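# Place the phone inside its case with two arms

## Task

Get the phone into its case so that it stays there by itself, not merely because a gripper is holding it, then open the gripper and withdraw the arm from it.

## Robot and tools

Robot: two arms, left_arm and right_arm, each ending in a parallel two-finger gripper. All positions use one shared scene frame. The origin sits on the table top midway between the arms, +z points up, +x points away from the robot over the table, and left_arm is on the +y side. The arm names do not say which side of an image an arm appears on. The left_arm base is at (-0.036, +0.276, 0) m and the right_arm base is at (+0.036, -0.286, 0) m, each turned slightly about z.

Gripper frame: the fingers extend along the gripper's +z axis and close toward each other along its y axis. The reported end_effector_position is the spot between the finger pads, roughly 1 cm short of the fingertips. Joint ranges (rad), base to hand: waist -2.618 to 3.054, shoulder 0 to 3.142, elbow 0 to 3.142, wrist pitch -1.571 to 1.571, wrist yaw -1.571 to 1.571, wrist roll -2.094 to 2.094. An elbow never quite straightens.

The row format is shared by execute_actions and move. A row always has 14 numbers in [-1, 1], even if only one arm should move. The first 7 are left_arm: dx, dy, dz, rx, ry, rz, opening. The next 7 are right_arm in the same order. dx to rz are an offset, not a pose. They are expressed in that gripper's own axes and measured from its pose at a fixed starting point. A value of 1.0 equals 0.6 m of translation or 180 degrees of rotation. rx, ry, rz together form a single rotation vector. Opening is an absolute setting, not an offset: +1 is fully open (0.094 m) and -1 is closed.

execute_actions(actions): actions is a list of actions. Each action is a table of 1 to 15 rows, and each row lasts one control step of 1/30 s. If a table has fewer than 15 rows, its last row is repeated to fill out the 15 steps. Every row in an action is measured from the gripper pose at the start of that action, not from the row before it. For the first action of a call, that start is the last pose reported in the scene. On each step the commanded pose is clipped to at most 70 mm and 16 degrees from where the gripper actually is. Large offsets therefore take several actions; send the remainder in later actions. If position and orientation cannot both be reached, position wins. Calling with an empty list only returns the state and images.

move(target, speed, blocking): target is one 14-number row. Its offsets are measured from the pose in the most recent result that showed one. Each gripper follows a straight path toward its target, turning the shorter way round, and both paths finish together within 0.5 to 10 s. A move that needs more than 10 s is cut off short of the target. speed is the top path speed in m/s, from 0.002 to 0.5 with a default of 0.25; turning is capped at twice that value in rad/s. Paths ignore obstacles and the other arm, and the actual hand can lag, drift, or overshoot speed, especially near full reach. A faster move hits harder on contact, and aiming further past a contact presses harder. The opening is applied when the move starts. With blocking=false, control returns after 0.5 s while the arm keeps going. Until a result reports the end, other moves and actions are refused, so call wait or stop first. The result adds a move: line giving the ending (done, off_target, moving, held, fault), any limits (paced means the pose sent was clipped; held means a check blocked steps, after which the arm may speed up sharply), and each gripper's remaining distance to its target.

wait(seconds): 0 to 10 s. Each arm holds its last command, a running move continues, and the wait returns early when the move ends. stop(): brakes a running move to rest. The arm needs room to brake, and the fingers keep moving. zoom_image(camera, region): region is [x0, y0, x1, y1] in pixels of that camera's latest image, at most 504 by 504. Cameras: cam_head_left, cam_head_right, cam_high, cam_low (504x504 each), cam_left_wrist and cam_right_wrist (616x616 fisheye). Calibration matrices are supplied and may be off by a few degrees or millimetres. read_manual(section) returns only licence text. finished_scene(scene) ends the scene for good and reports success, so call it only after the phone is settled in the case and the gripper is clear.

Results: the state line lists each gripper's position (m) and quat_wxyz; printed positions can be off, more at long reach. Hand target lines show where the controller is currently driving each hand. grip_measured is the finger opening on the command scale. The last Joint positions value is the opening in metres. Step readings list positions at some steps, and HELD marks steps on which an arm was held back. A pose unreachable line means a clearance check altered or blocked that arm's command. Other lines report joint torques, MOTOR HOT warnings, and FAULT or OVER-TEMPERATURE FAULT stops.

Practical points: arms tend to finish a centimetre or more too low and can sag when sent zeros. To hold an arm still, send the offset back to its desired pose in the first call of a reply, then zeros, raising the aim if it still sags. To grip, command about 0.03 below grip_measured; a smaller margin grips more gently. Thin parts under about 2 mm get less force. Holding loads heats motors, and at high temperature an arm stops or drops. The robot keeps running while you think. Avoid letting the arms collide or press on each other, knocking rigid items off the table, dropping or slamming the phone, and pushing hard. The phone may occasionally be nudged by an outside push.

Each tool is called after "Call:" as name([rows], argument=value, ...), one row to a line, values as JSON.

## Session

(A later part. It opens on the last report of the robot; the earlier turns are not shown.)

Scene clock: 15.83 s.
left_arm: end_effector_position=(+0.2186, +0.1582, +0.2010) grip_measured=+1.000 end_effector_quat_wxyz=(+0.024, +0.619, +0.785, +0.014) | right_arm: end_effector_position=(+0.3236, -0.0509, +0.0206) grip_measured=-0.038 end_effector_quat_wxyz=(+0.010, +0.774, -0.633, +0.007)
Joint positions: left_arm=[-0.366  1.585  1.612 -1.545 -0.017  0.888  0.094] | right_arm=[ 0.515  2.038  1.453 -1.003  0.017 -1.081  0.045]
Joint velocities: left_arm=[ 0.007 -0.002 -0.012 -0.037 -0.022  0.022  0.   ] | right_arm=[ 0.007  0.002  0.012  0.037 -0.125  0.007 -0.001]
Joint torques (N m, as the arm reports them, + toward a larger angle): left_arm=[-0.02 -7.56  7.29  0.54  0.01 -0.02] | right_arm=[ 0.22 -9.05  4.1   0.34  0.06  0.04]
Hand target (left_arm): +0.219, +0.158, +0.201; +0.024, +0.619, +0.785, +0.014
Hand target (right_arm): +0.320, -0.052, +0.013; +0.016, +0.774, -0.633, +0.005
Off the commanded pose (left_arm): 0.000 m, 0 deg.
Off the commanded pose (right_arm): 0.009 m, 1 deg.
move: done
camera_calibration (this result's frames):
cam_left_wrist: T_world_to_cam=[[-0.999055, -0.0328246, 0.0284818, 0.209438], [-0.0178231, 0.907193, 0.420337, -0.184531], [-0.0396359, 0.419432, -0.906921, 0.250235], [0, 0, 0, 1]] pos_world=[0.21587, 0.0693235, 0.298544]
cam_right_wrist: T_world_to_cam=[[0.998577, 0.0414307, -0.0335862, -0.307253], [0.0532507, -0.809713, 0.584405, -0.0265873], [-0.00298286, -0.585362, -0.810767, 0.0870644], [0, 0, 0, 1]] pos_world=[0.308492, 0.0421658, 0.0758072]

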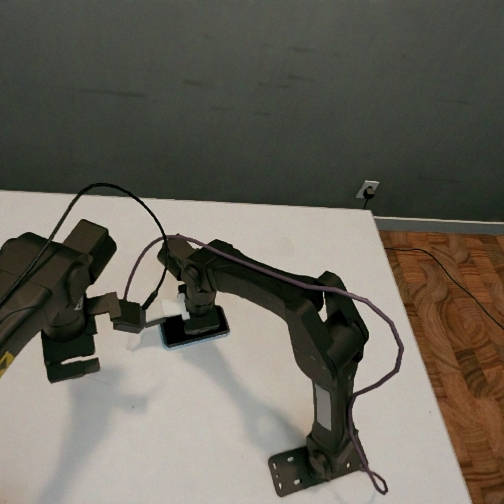

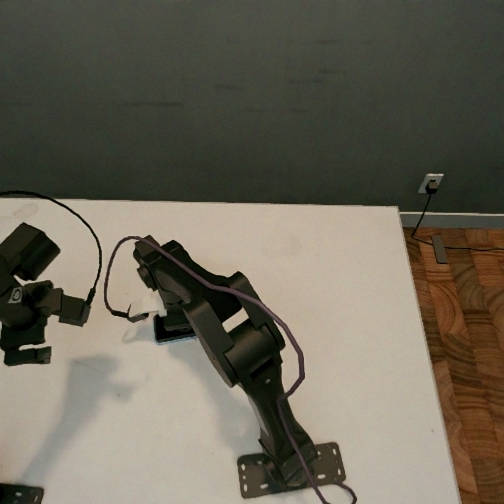

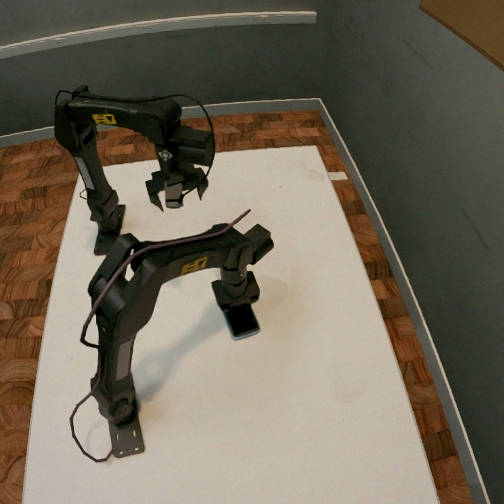

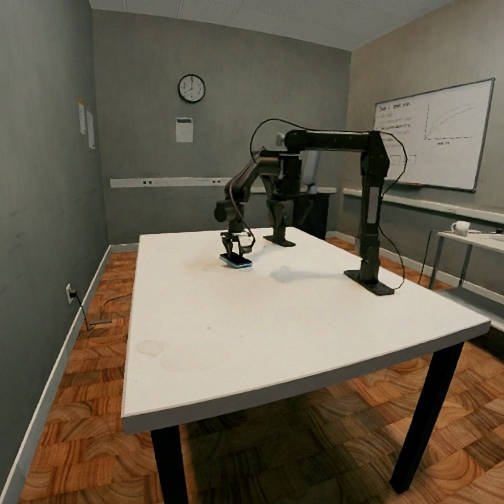

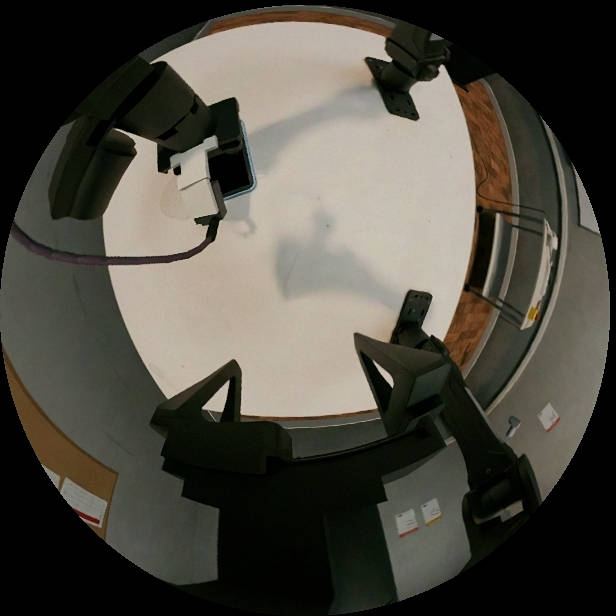

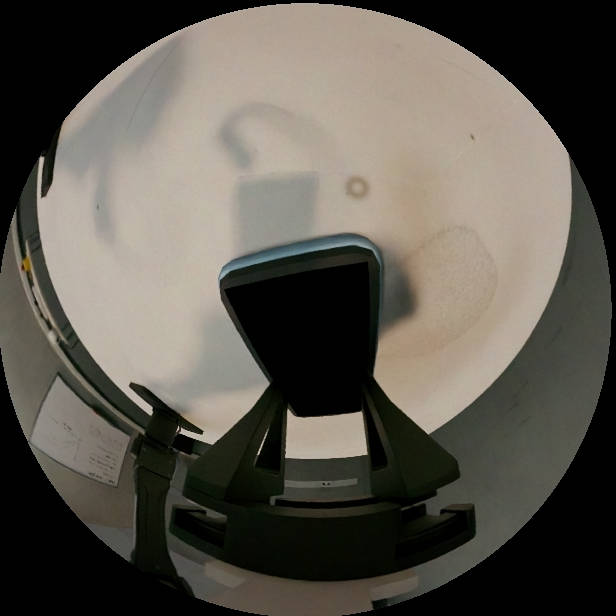

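Call:
move(target=[0,0,0,0,0,0,1,-0.002,0.006,0.04,0,0,0,-0.04], speed=0.015)

Call:
zoom_image(camera="cam_low", region=[200, 200, 280, 280])

Scene clock: 17.77 s.
left_arm: end_effector_position=(+0.2186, +0.1582, +0.2010) grip_measured=+1.000 end_effector_quat_wxyz=(+0.024, +0.619, +0.785, +0.014) | right_arm: end_effector_position=(+0.3244, -0.0503, +0.0151) grip_measured=-0.039 end_effector_quat_wxyz=(+0.004, +0.774, -0.633, +0.008)
Joint positions: left_arm=[-0.366  1.585  1.612 -1.545 -0.017  0.888  0.094] | right_arm=[ 0.515  2.038  1.43  -0.967  0.017 -1.081  0.045]
Joint velocities: left_arm=[-0.027  0.022 -0.002  0.022 -0.051 -0.037  0.   ] | right_arm=[-0.017 -0.007 -0.007  0.007 -0.022  0.051  0.   ]
Joint torques (N m, as the arm reports them, + toward a larger angle): left_arm=[-0.03 -7.57  7.28  0.53  0.01 -0.02] | right_arm=[ 0.46 -7.83  2.32  0.7   0.06  0.04]
Hand target (left_arm): +0.219, +0.158, +0.201; +0.024, +0.619, +0.785, +0.014
Hand target (right_arm): +0.319, -0.052, -0.003; +0.011, +0.774, -0.633, +0.006
Off the commanded pose (left_arm): 0.000 m, 0 deg.
Off the commanded pose (right_arm): 0.019 m, 1 deg.
move: off_target (right_arm)
camera_calibration (this result's frames):
cam_left_wrist: T_world_to_cam=[[-0.999055, -0.0328246, 0.0284818, 0.209438], [-0.0178231, 0.907193, 0.420337, -0.184531], [-0.0396359, 0.419432, -0.906921, 0.250235], [0, 0, 0, 1]] pos_world=[0.21587, 0.0693235, 0.298544]
cam_right_wrist: T_world_to_cam=[[0.99886, 0.0416547, -0.0233327, -0.308575], [0.0474707, -0.814206, 0.578631, -0.0211478], [0.00510509, -0.579079, -0.815255, 0.080711], [0, 0, 0, 1]] pos_world=[0.308815, 0.042373, 0.070837]

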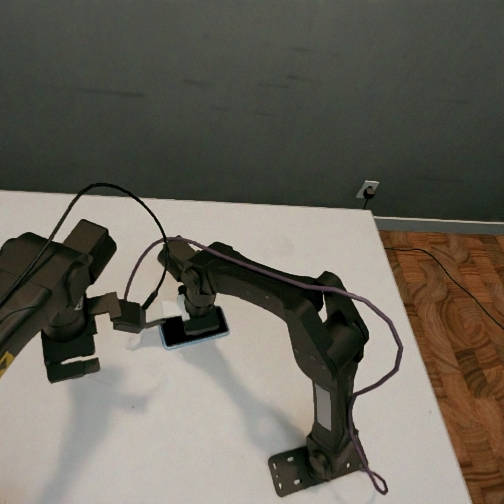

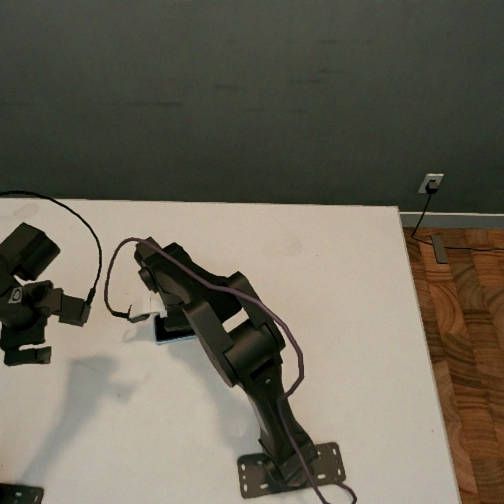

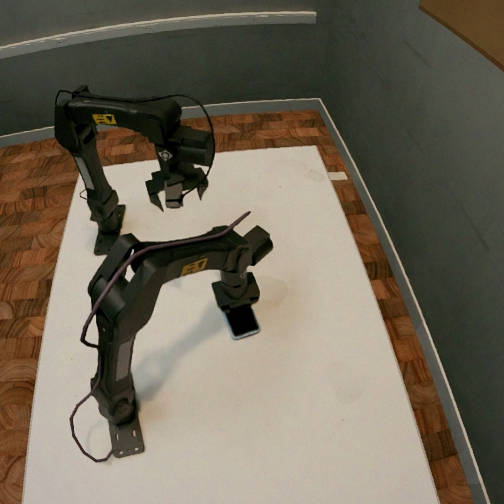

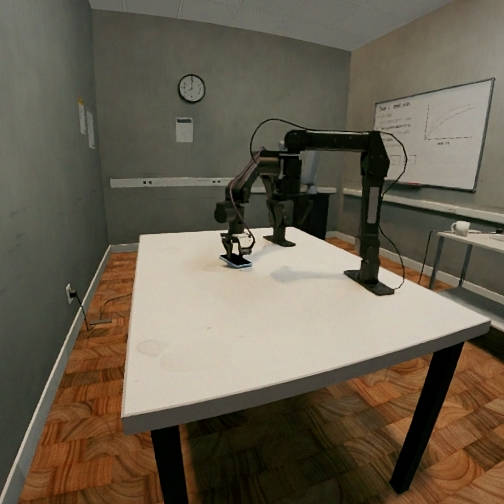

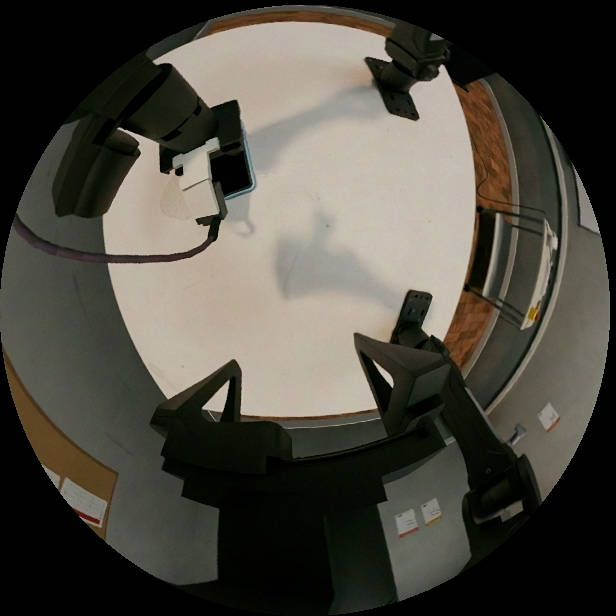

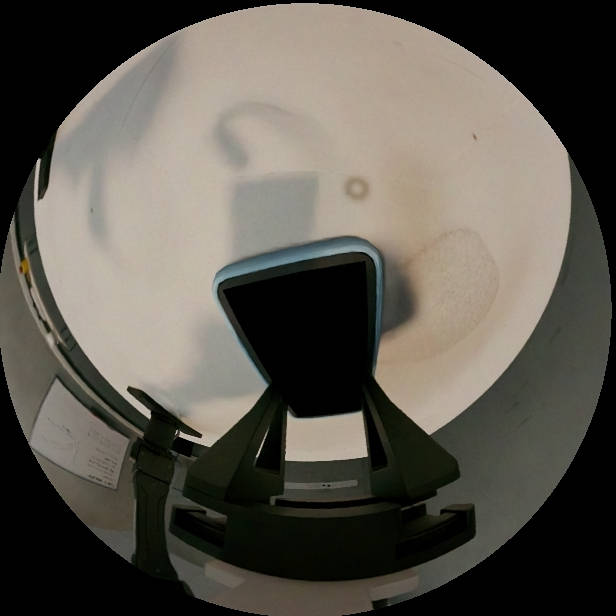

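Region (200, 200, 280, 280) of cam_low's 504x504 image, scaled by 6.300, with more detail than that image has.

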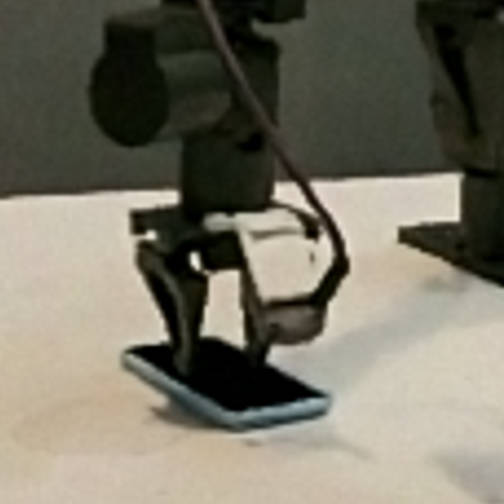

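Call:
move(target=[0,0,0,0,0,0,1,0,0,-0.14,0,0,0,-0.04], speed=0.12)

Call:
zoom_image(camera="cam_right_wrist", region=[210, 170, 430, 390])

Call:
zoom_image(camera="cam_low", region=[200, 220, 280, 280])

Call:
zoom_image(camera="cam_high", region=[200, 270, 280, 350])

Scene clock: 19.27 s.
left_arm: end_effector_position=(+0.2186, +0.1582, +0.2010) grip_measured=+1.000 end_effector_quat_wxyz=(+0.024, +0.619, +0.785, +0.014) | right_arm: end_effector_position=(+0.3196, -0.0543, +0.0819) grip_measured=-0.039 end_effector_quat_wxyz=(+0.023, +0.774, -0.632, +0.004)
Joint positions: left_arm=[-0.366  1.585  1.612 -1.545 -0.017  0.888  0.094] | right_arm=[ 0.515  1.99   1.632 -1.257  0.017 -1.081  0.045]
Joint velocities: left_arm=[ 0.012 -0.002 -0.007  0.066  0.007  0.051  0.   ] | right_arm=[-0.012  0.007 -0.002  0.051  0.022  0.037  0.001]
Joint torques (N m, as the arm reports them, + toward a larger angle): left_arm=[-0.01 -7.57  7.31  0.54  0.   -0.01] | right_arm=[  0.29 -11.18   8.86  -0.07   0.1    0.05]
Hand target (left_arm): +0.219, +0.158, +0.201; +0.024, +0.619, +0.785, +0.014
Hand target (right_arm): +0.323, -0.049, +0.099; +0.004, +0.774, -0.633, +0.008
Off the commanded pose (left_arm): 0.000 m, 0 deg.
Off the commanded pose (right_arm): 0.018 m, 2 deg.
move: off_target (right_arm)
camera_calibration (this result's frames):
cam_left_wrist: T_world_to_cam=[[-0.999055, -0.0328246, 0.0284818, 0.209438], [-0.0178231, 0.907193, 0.420337, -0.184531], [-0.0396359, 0.419432, -0.906921, 0.250235], [0, 0, 0, 1]] pos_world=[0.21587, 0.0693235, 0.298544]
cam_right_wrist: T_world_to_cam=[[0.997663, 0.0406657, -0.0549002, -0.29912], [0.0654507, -0.79934, 0.597303, -0.0693094], [-0.0195942, -0.599501, -0.800134, 0.138466], [0, 0, 0, 1]] pos_world=[0.30567, 0.0397726, 0.135769]

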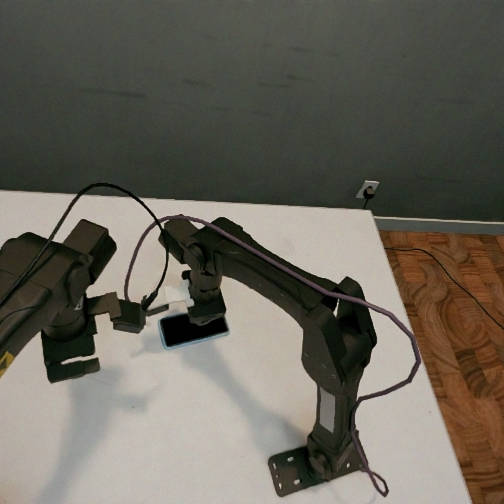

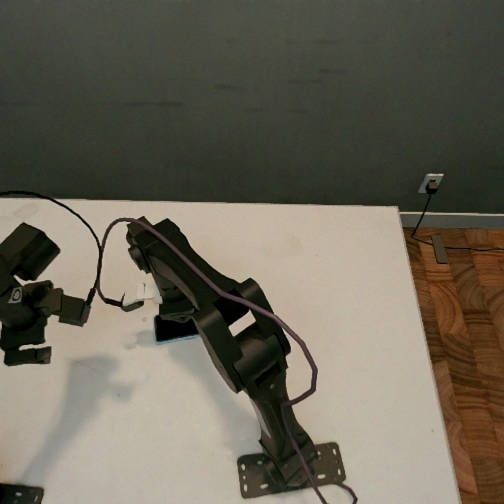

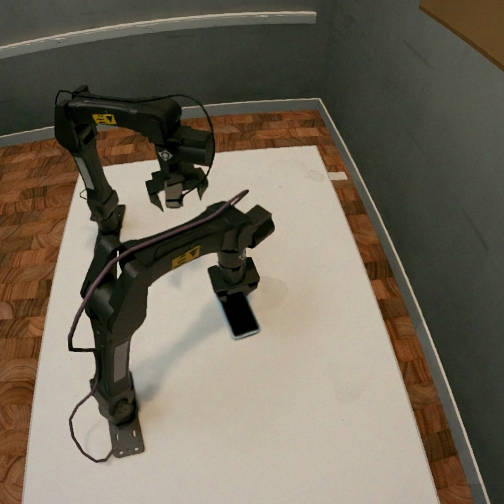

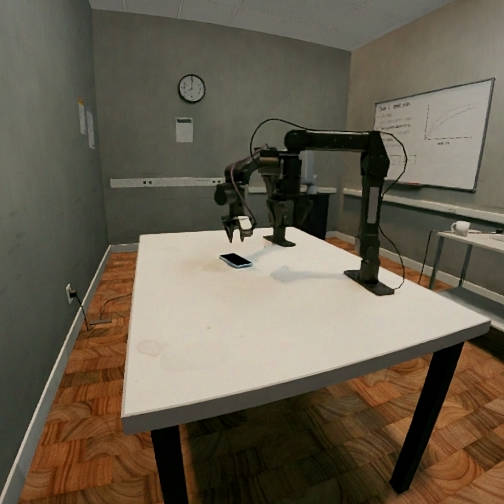

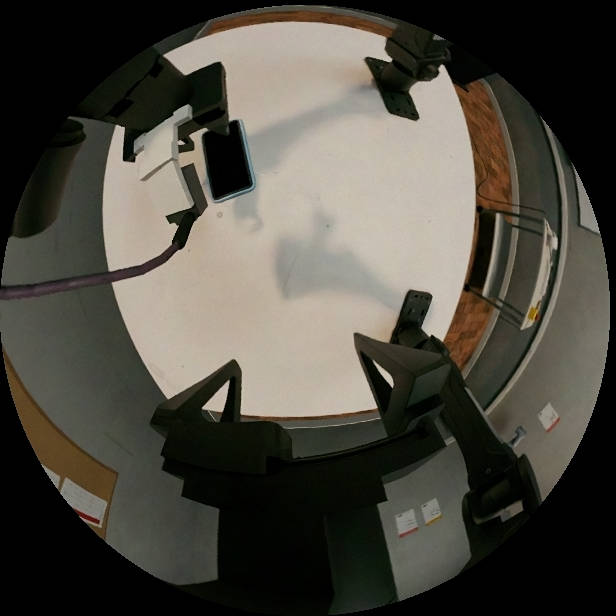

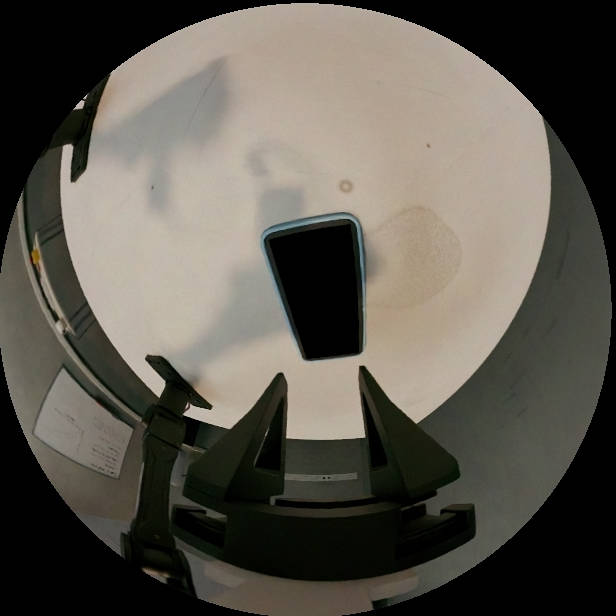

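Region (210, 170, 430, 390) of cam_right_wrist's 616x616 image, scaled by 2.291, with more detail than that image has.

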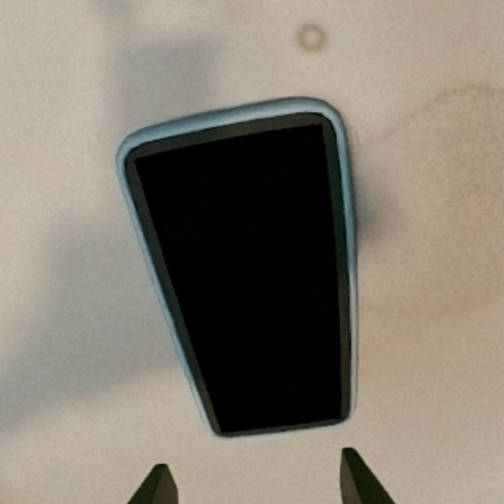

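Region (200, 220, 280, 280) of cam_low's 504x504 image, scaled by 6.300, with more detail than that image has; it fills the top 378 rows of this view, and the rest is white.

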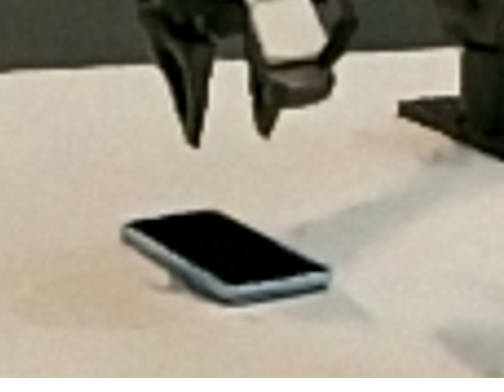

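Region (200, 270, 280, 350) of cam_high's 504x504 image, scaled by 6.300, with more detail than that image has.

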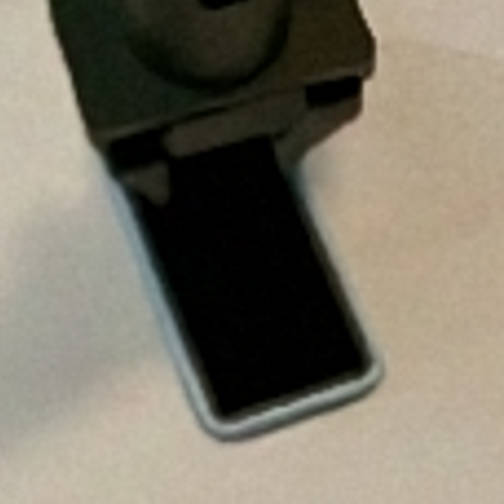

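Call:
move(target=[0,0,0,0,0,0,1,0.065,0,0.075,0.007,-0.006,0,-0.04], speed=0.1)

Call:
move(target=[0,0,0,0,0,0,1,0,0,0.065,0,0,0,-0.04], speed=0.025)

Call:
zoom_image(camera="cam_low", region=[200, 200, 280, 280])

Scene clock: 20.73 s.
left_arm: end_effector_position=(+0.2186, +0.1582, +0.2010) grip_measured=+1.000 end_effector_quat_wxyz=(+0.024, +0.619, +0.785, +0.014) | right_arm: end_effector_position=(+0.3239, -0.0944, +0.0306) grip_measured=-0.039 end_effector_quat_wxyz=(+0.027, +0.773, -0.634, +0.001)
Joint positions: left_arm=[-0.366  1.585  1.612 -1.545 -0.017  0.888  0.094] | right_arm=[ 0.417  1.965  1.386 -1.044  0.017 -1.173  0.045]
Joint velocities: left_arm=[-0.007 -0.002 -0.022  0.051  0.066  0.022  0.   ] | right_arm=[ 0.002 -0.012  0.002 -0.11  -0.051 -0.066 -0.   ]
Joint torques (N m, as the arm reports them, + toward a larger angle): left_arm=[ 0.   -7.52  7.28  0.54  0.01 -0.01] | right_arm=[ -0.46 -11.58   4.62   0.23   0.01  -0.14]
Hand target (left_arm): +0.219, +0.158, +0.201; +0.024, +0.619, +0.785, +0.014
Hand target (right_arm): +0.326, -0.094, +0.038; +0.009, +0.775, -0.632, +0.002
Off the commanded pose (left_arm): 0.000 m, 0 deg.
Off the commanded pose (right_arm): 0.008 m, 2 deg.
move: done
camera_calibration (this result's frames):
cam_left_wrist: T_world_to_cam=[[-0.999055, -0.0328246, 0.0284818, 0.209438], [-0.0178231, 0.907193, 0.420337, -0.184531], [-0.0396359, 0.419432, -0.906921, 0.250235], [0, 0, 0, 1]] pos_world=[0.21587, 0.0693235, 0.298544]
cam_right_wrist: T_world_to_cam=[[0.997262, 0.0358777, -0.0646581, -0.30456], [0.0675057, -0.798616, 0.598043, -0.0716051], [-0.0301806, -0.600771, -0.798851, 0.0766804], [0, 0, 0, 1]] pos_world=[0.310874, -0.000190719, 0.0843869]

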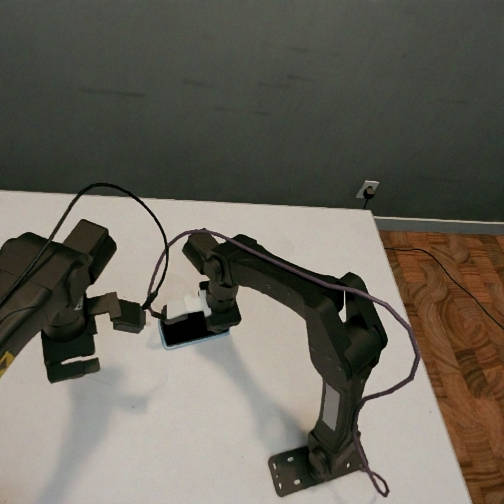

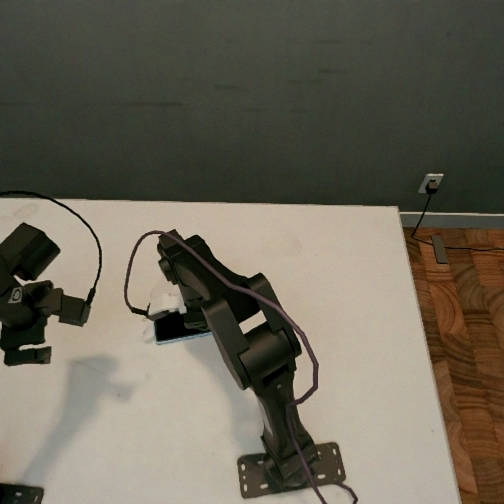

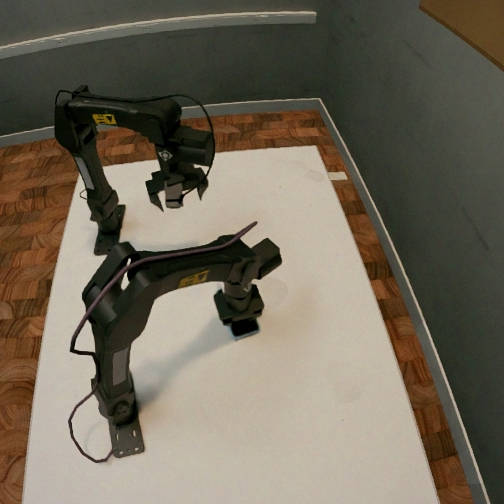

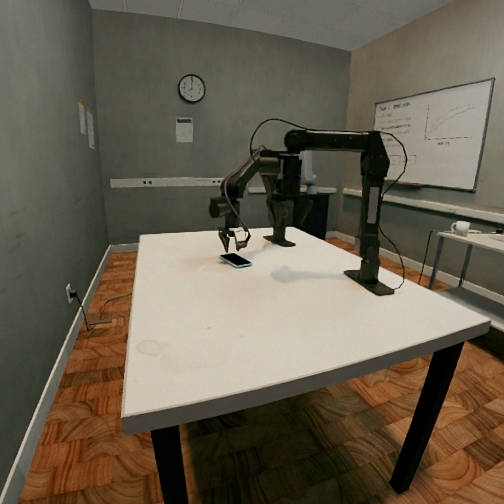

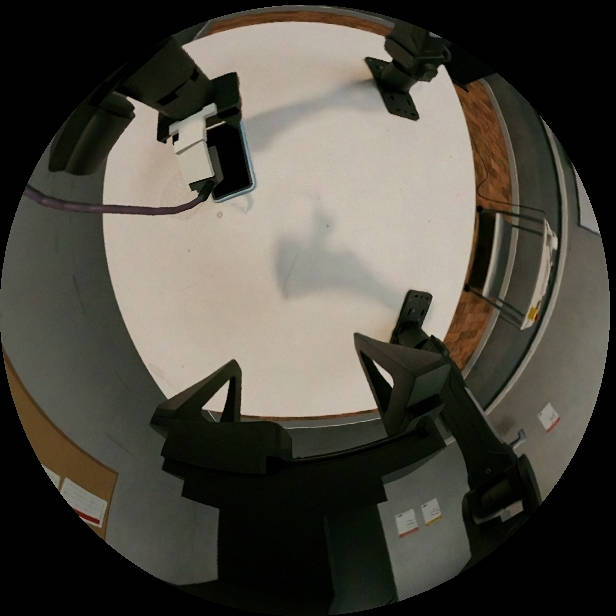

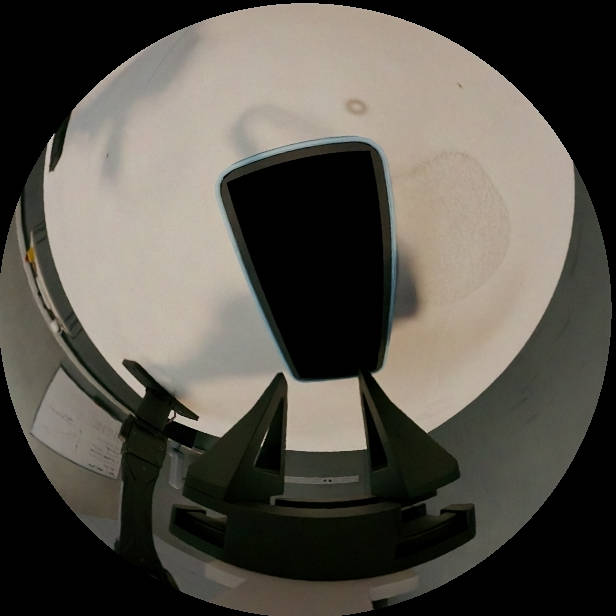

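Scene clock: 22.53 s.
left_arm: end_effector_position=(+0.2186, +0.1582, +0.2010) grip_measured=+1.000 end_effector_quat_wxyz=(+0.024, +0.619, +0.785, +0.014) | right_arm: end_effector_position=(+0.3239, -0.0944, +0.0141) grip_measured=-0.039 end_effector_quat_wxyz=(+0.025, +0.773, -0.634, +0.002)
Joint positions: left_arm=[-0.366  1.585  1.612 -1.545 -0.017  0.888  0.094] | right_arm=[ 0.417  1.983  1.342 -0.976  0.017 -1.173  0.045]
Joint velocities: left_arm=[-0.002  0.007 -0.017 -0.037 -0.066  0.037  0.   ] | right_arm=[-0.002 -0.007  0.002  0.066 -0.022  0.007 -0.   ]
Joint torques (N m, as the arm reports them, + toward a larger angle): left_arm=[-0.01 -7.53  7.29  0.53  0.01 -0.02] | right_arm=[-0.3  -6.54  1.9   0.81  0.08 -0.01]
Hand target (left_arm): +0.219, +0.158, +0.201; +0.024, +0.619, +0.785, +0.014
Hand target (right_arm): +0.322, -0.097, -0.007; +0.028, +0.773, -0.634, +0.001
Off the commanded pose (left_arm): 0.000 m, 0 deg.
Off the commanded pose (right_arm): 0.023 m, 0 deg.
move: off_target (right_arm)
camera_calibration (this result's frames):
cam_left_wrist: T_world_to_cam=[[-0.999055, -0.0328246, 0.0284818, 0.209438], [-0.0178231, 0.907193, 0.420337, -0.184531], [-0.0396359, 0.419432, -0.906921, 0.250235], [0, 0, 0, 1]] pos_world=[0.21587, 0.0693235, 0.298544]
cam_right_wrist: T_world_to_cam=[[0.997551, 0.0360627, -0.0599339, -0.305847], [0.0647498, -0.80021, 0.596215, -0.0610232], [-0.0264586, -0.598635, -0.800585, 0.0625424], [0, 0, 0, 1]] pos_world=[0.310704, -0.000361549, 0.0681228]

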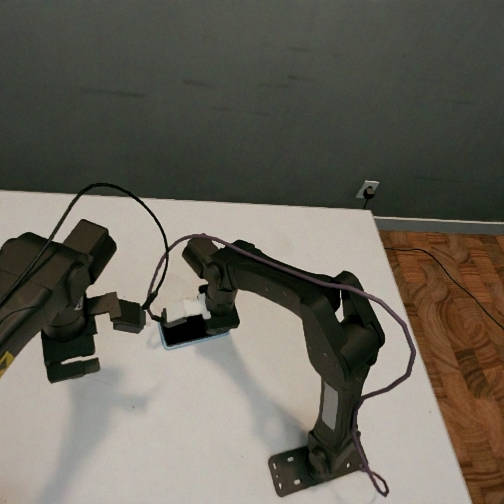

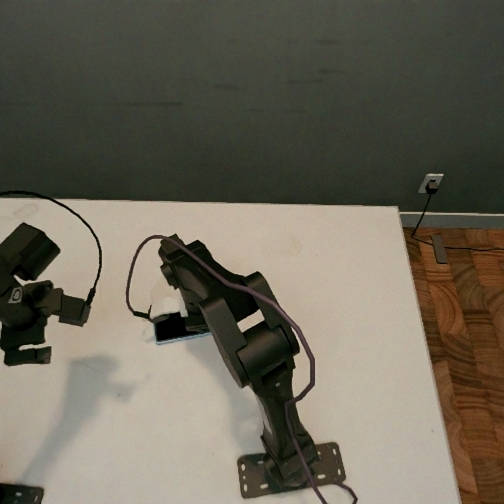

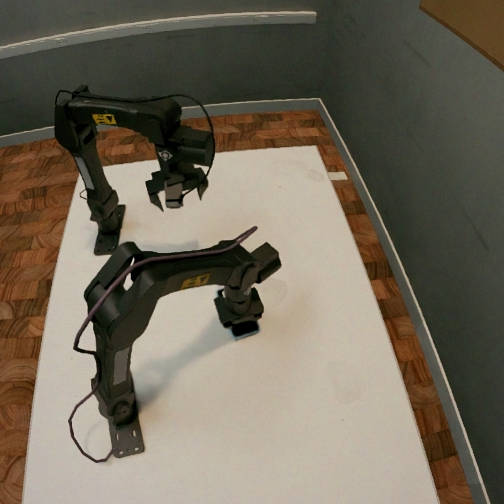

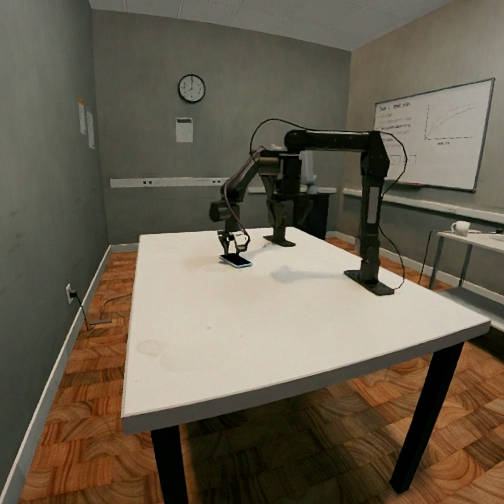

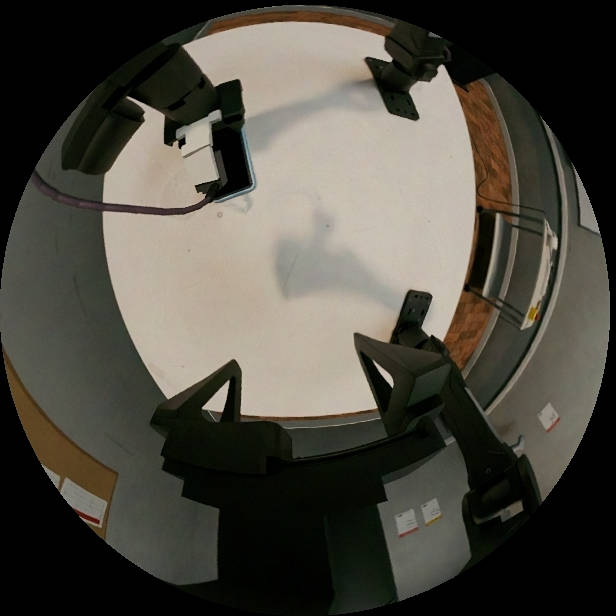

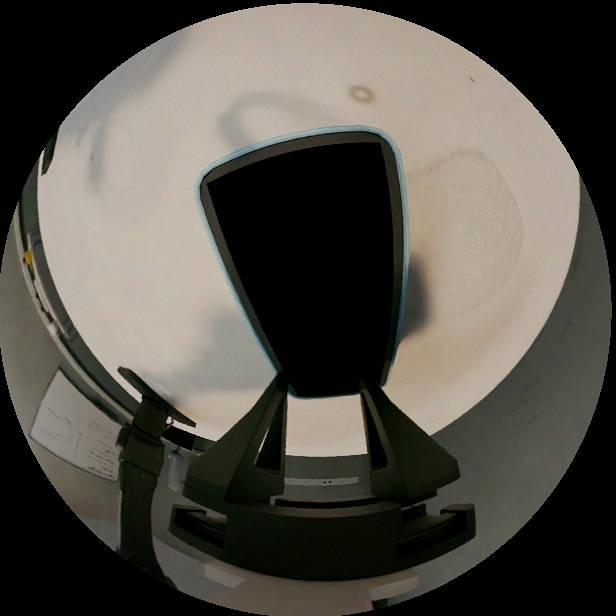

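Region (200, 200, 280, 280) of cam_low's 504x504 image, scaled by 6.300, with more detail than that image has.

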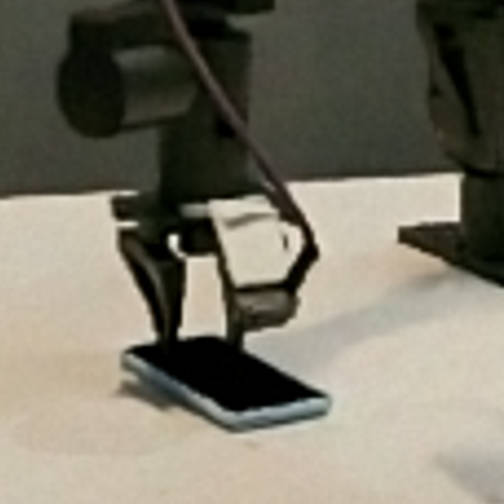

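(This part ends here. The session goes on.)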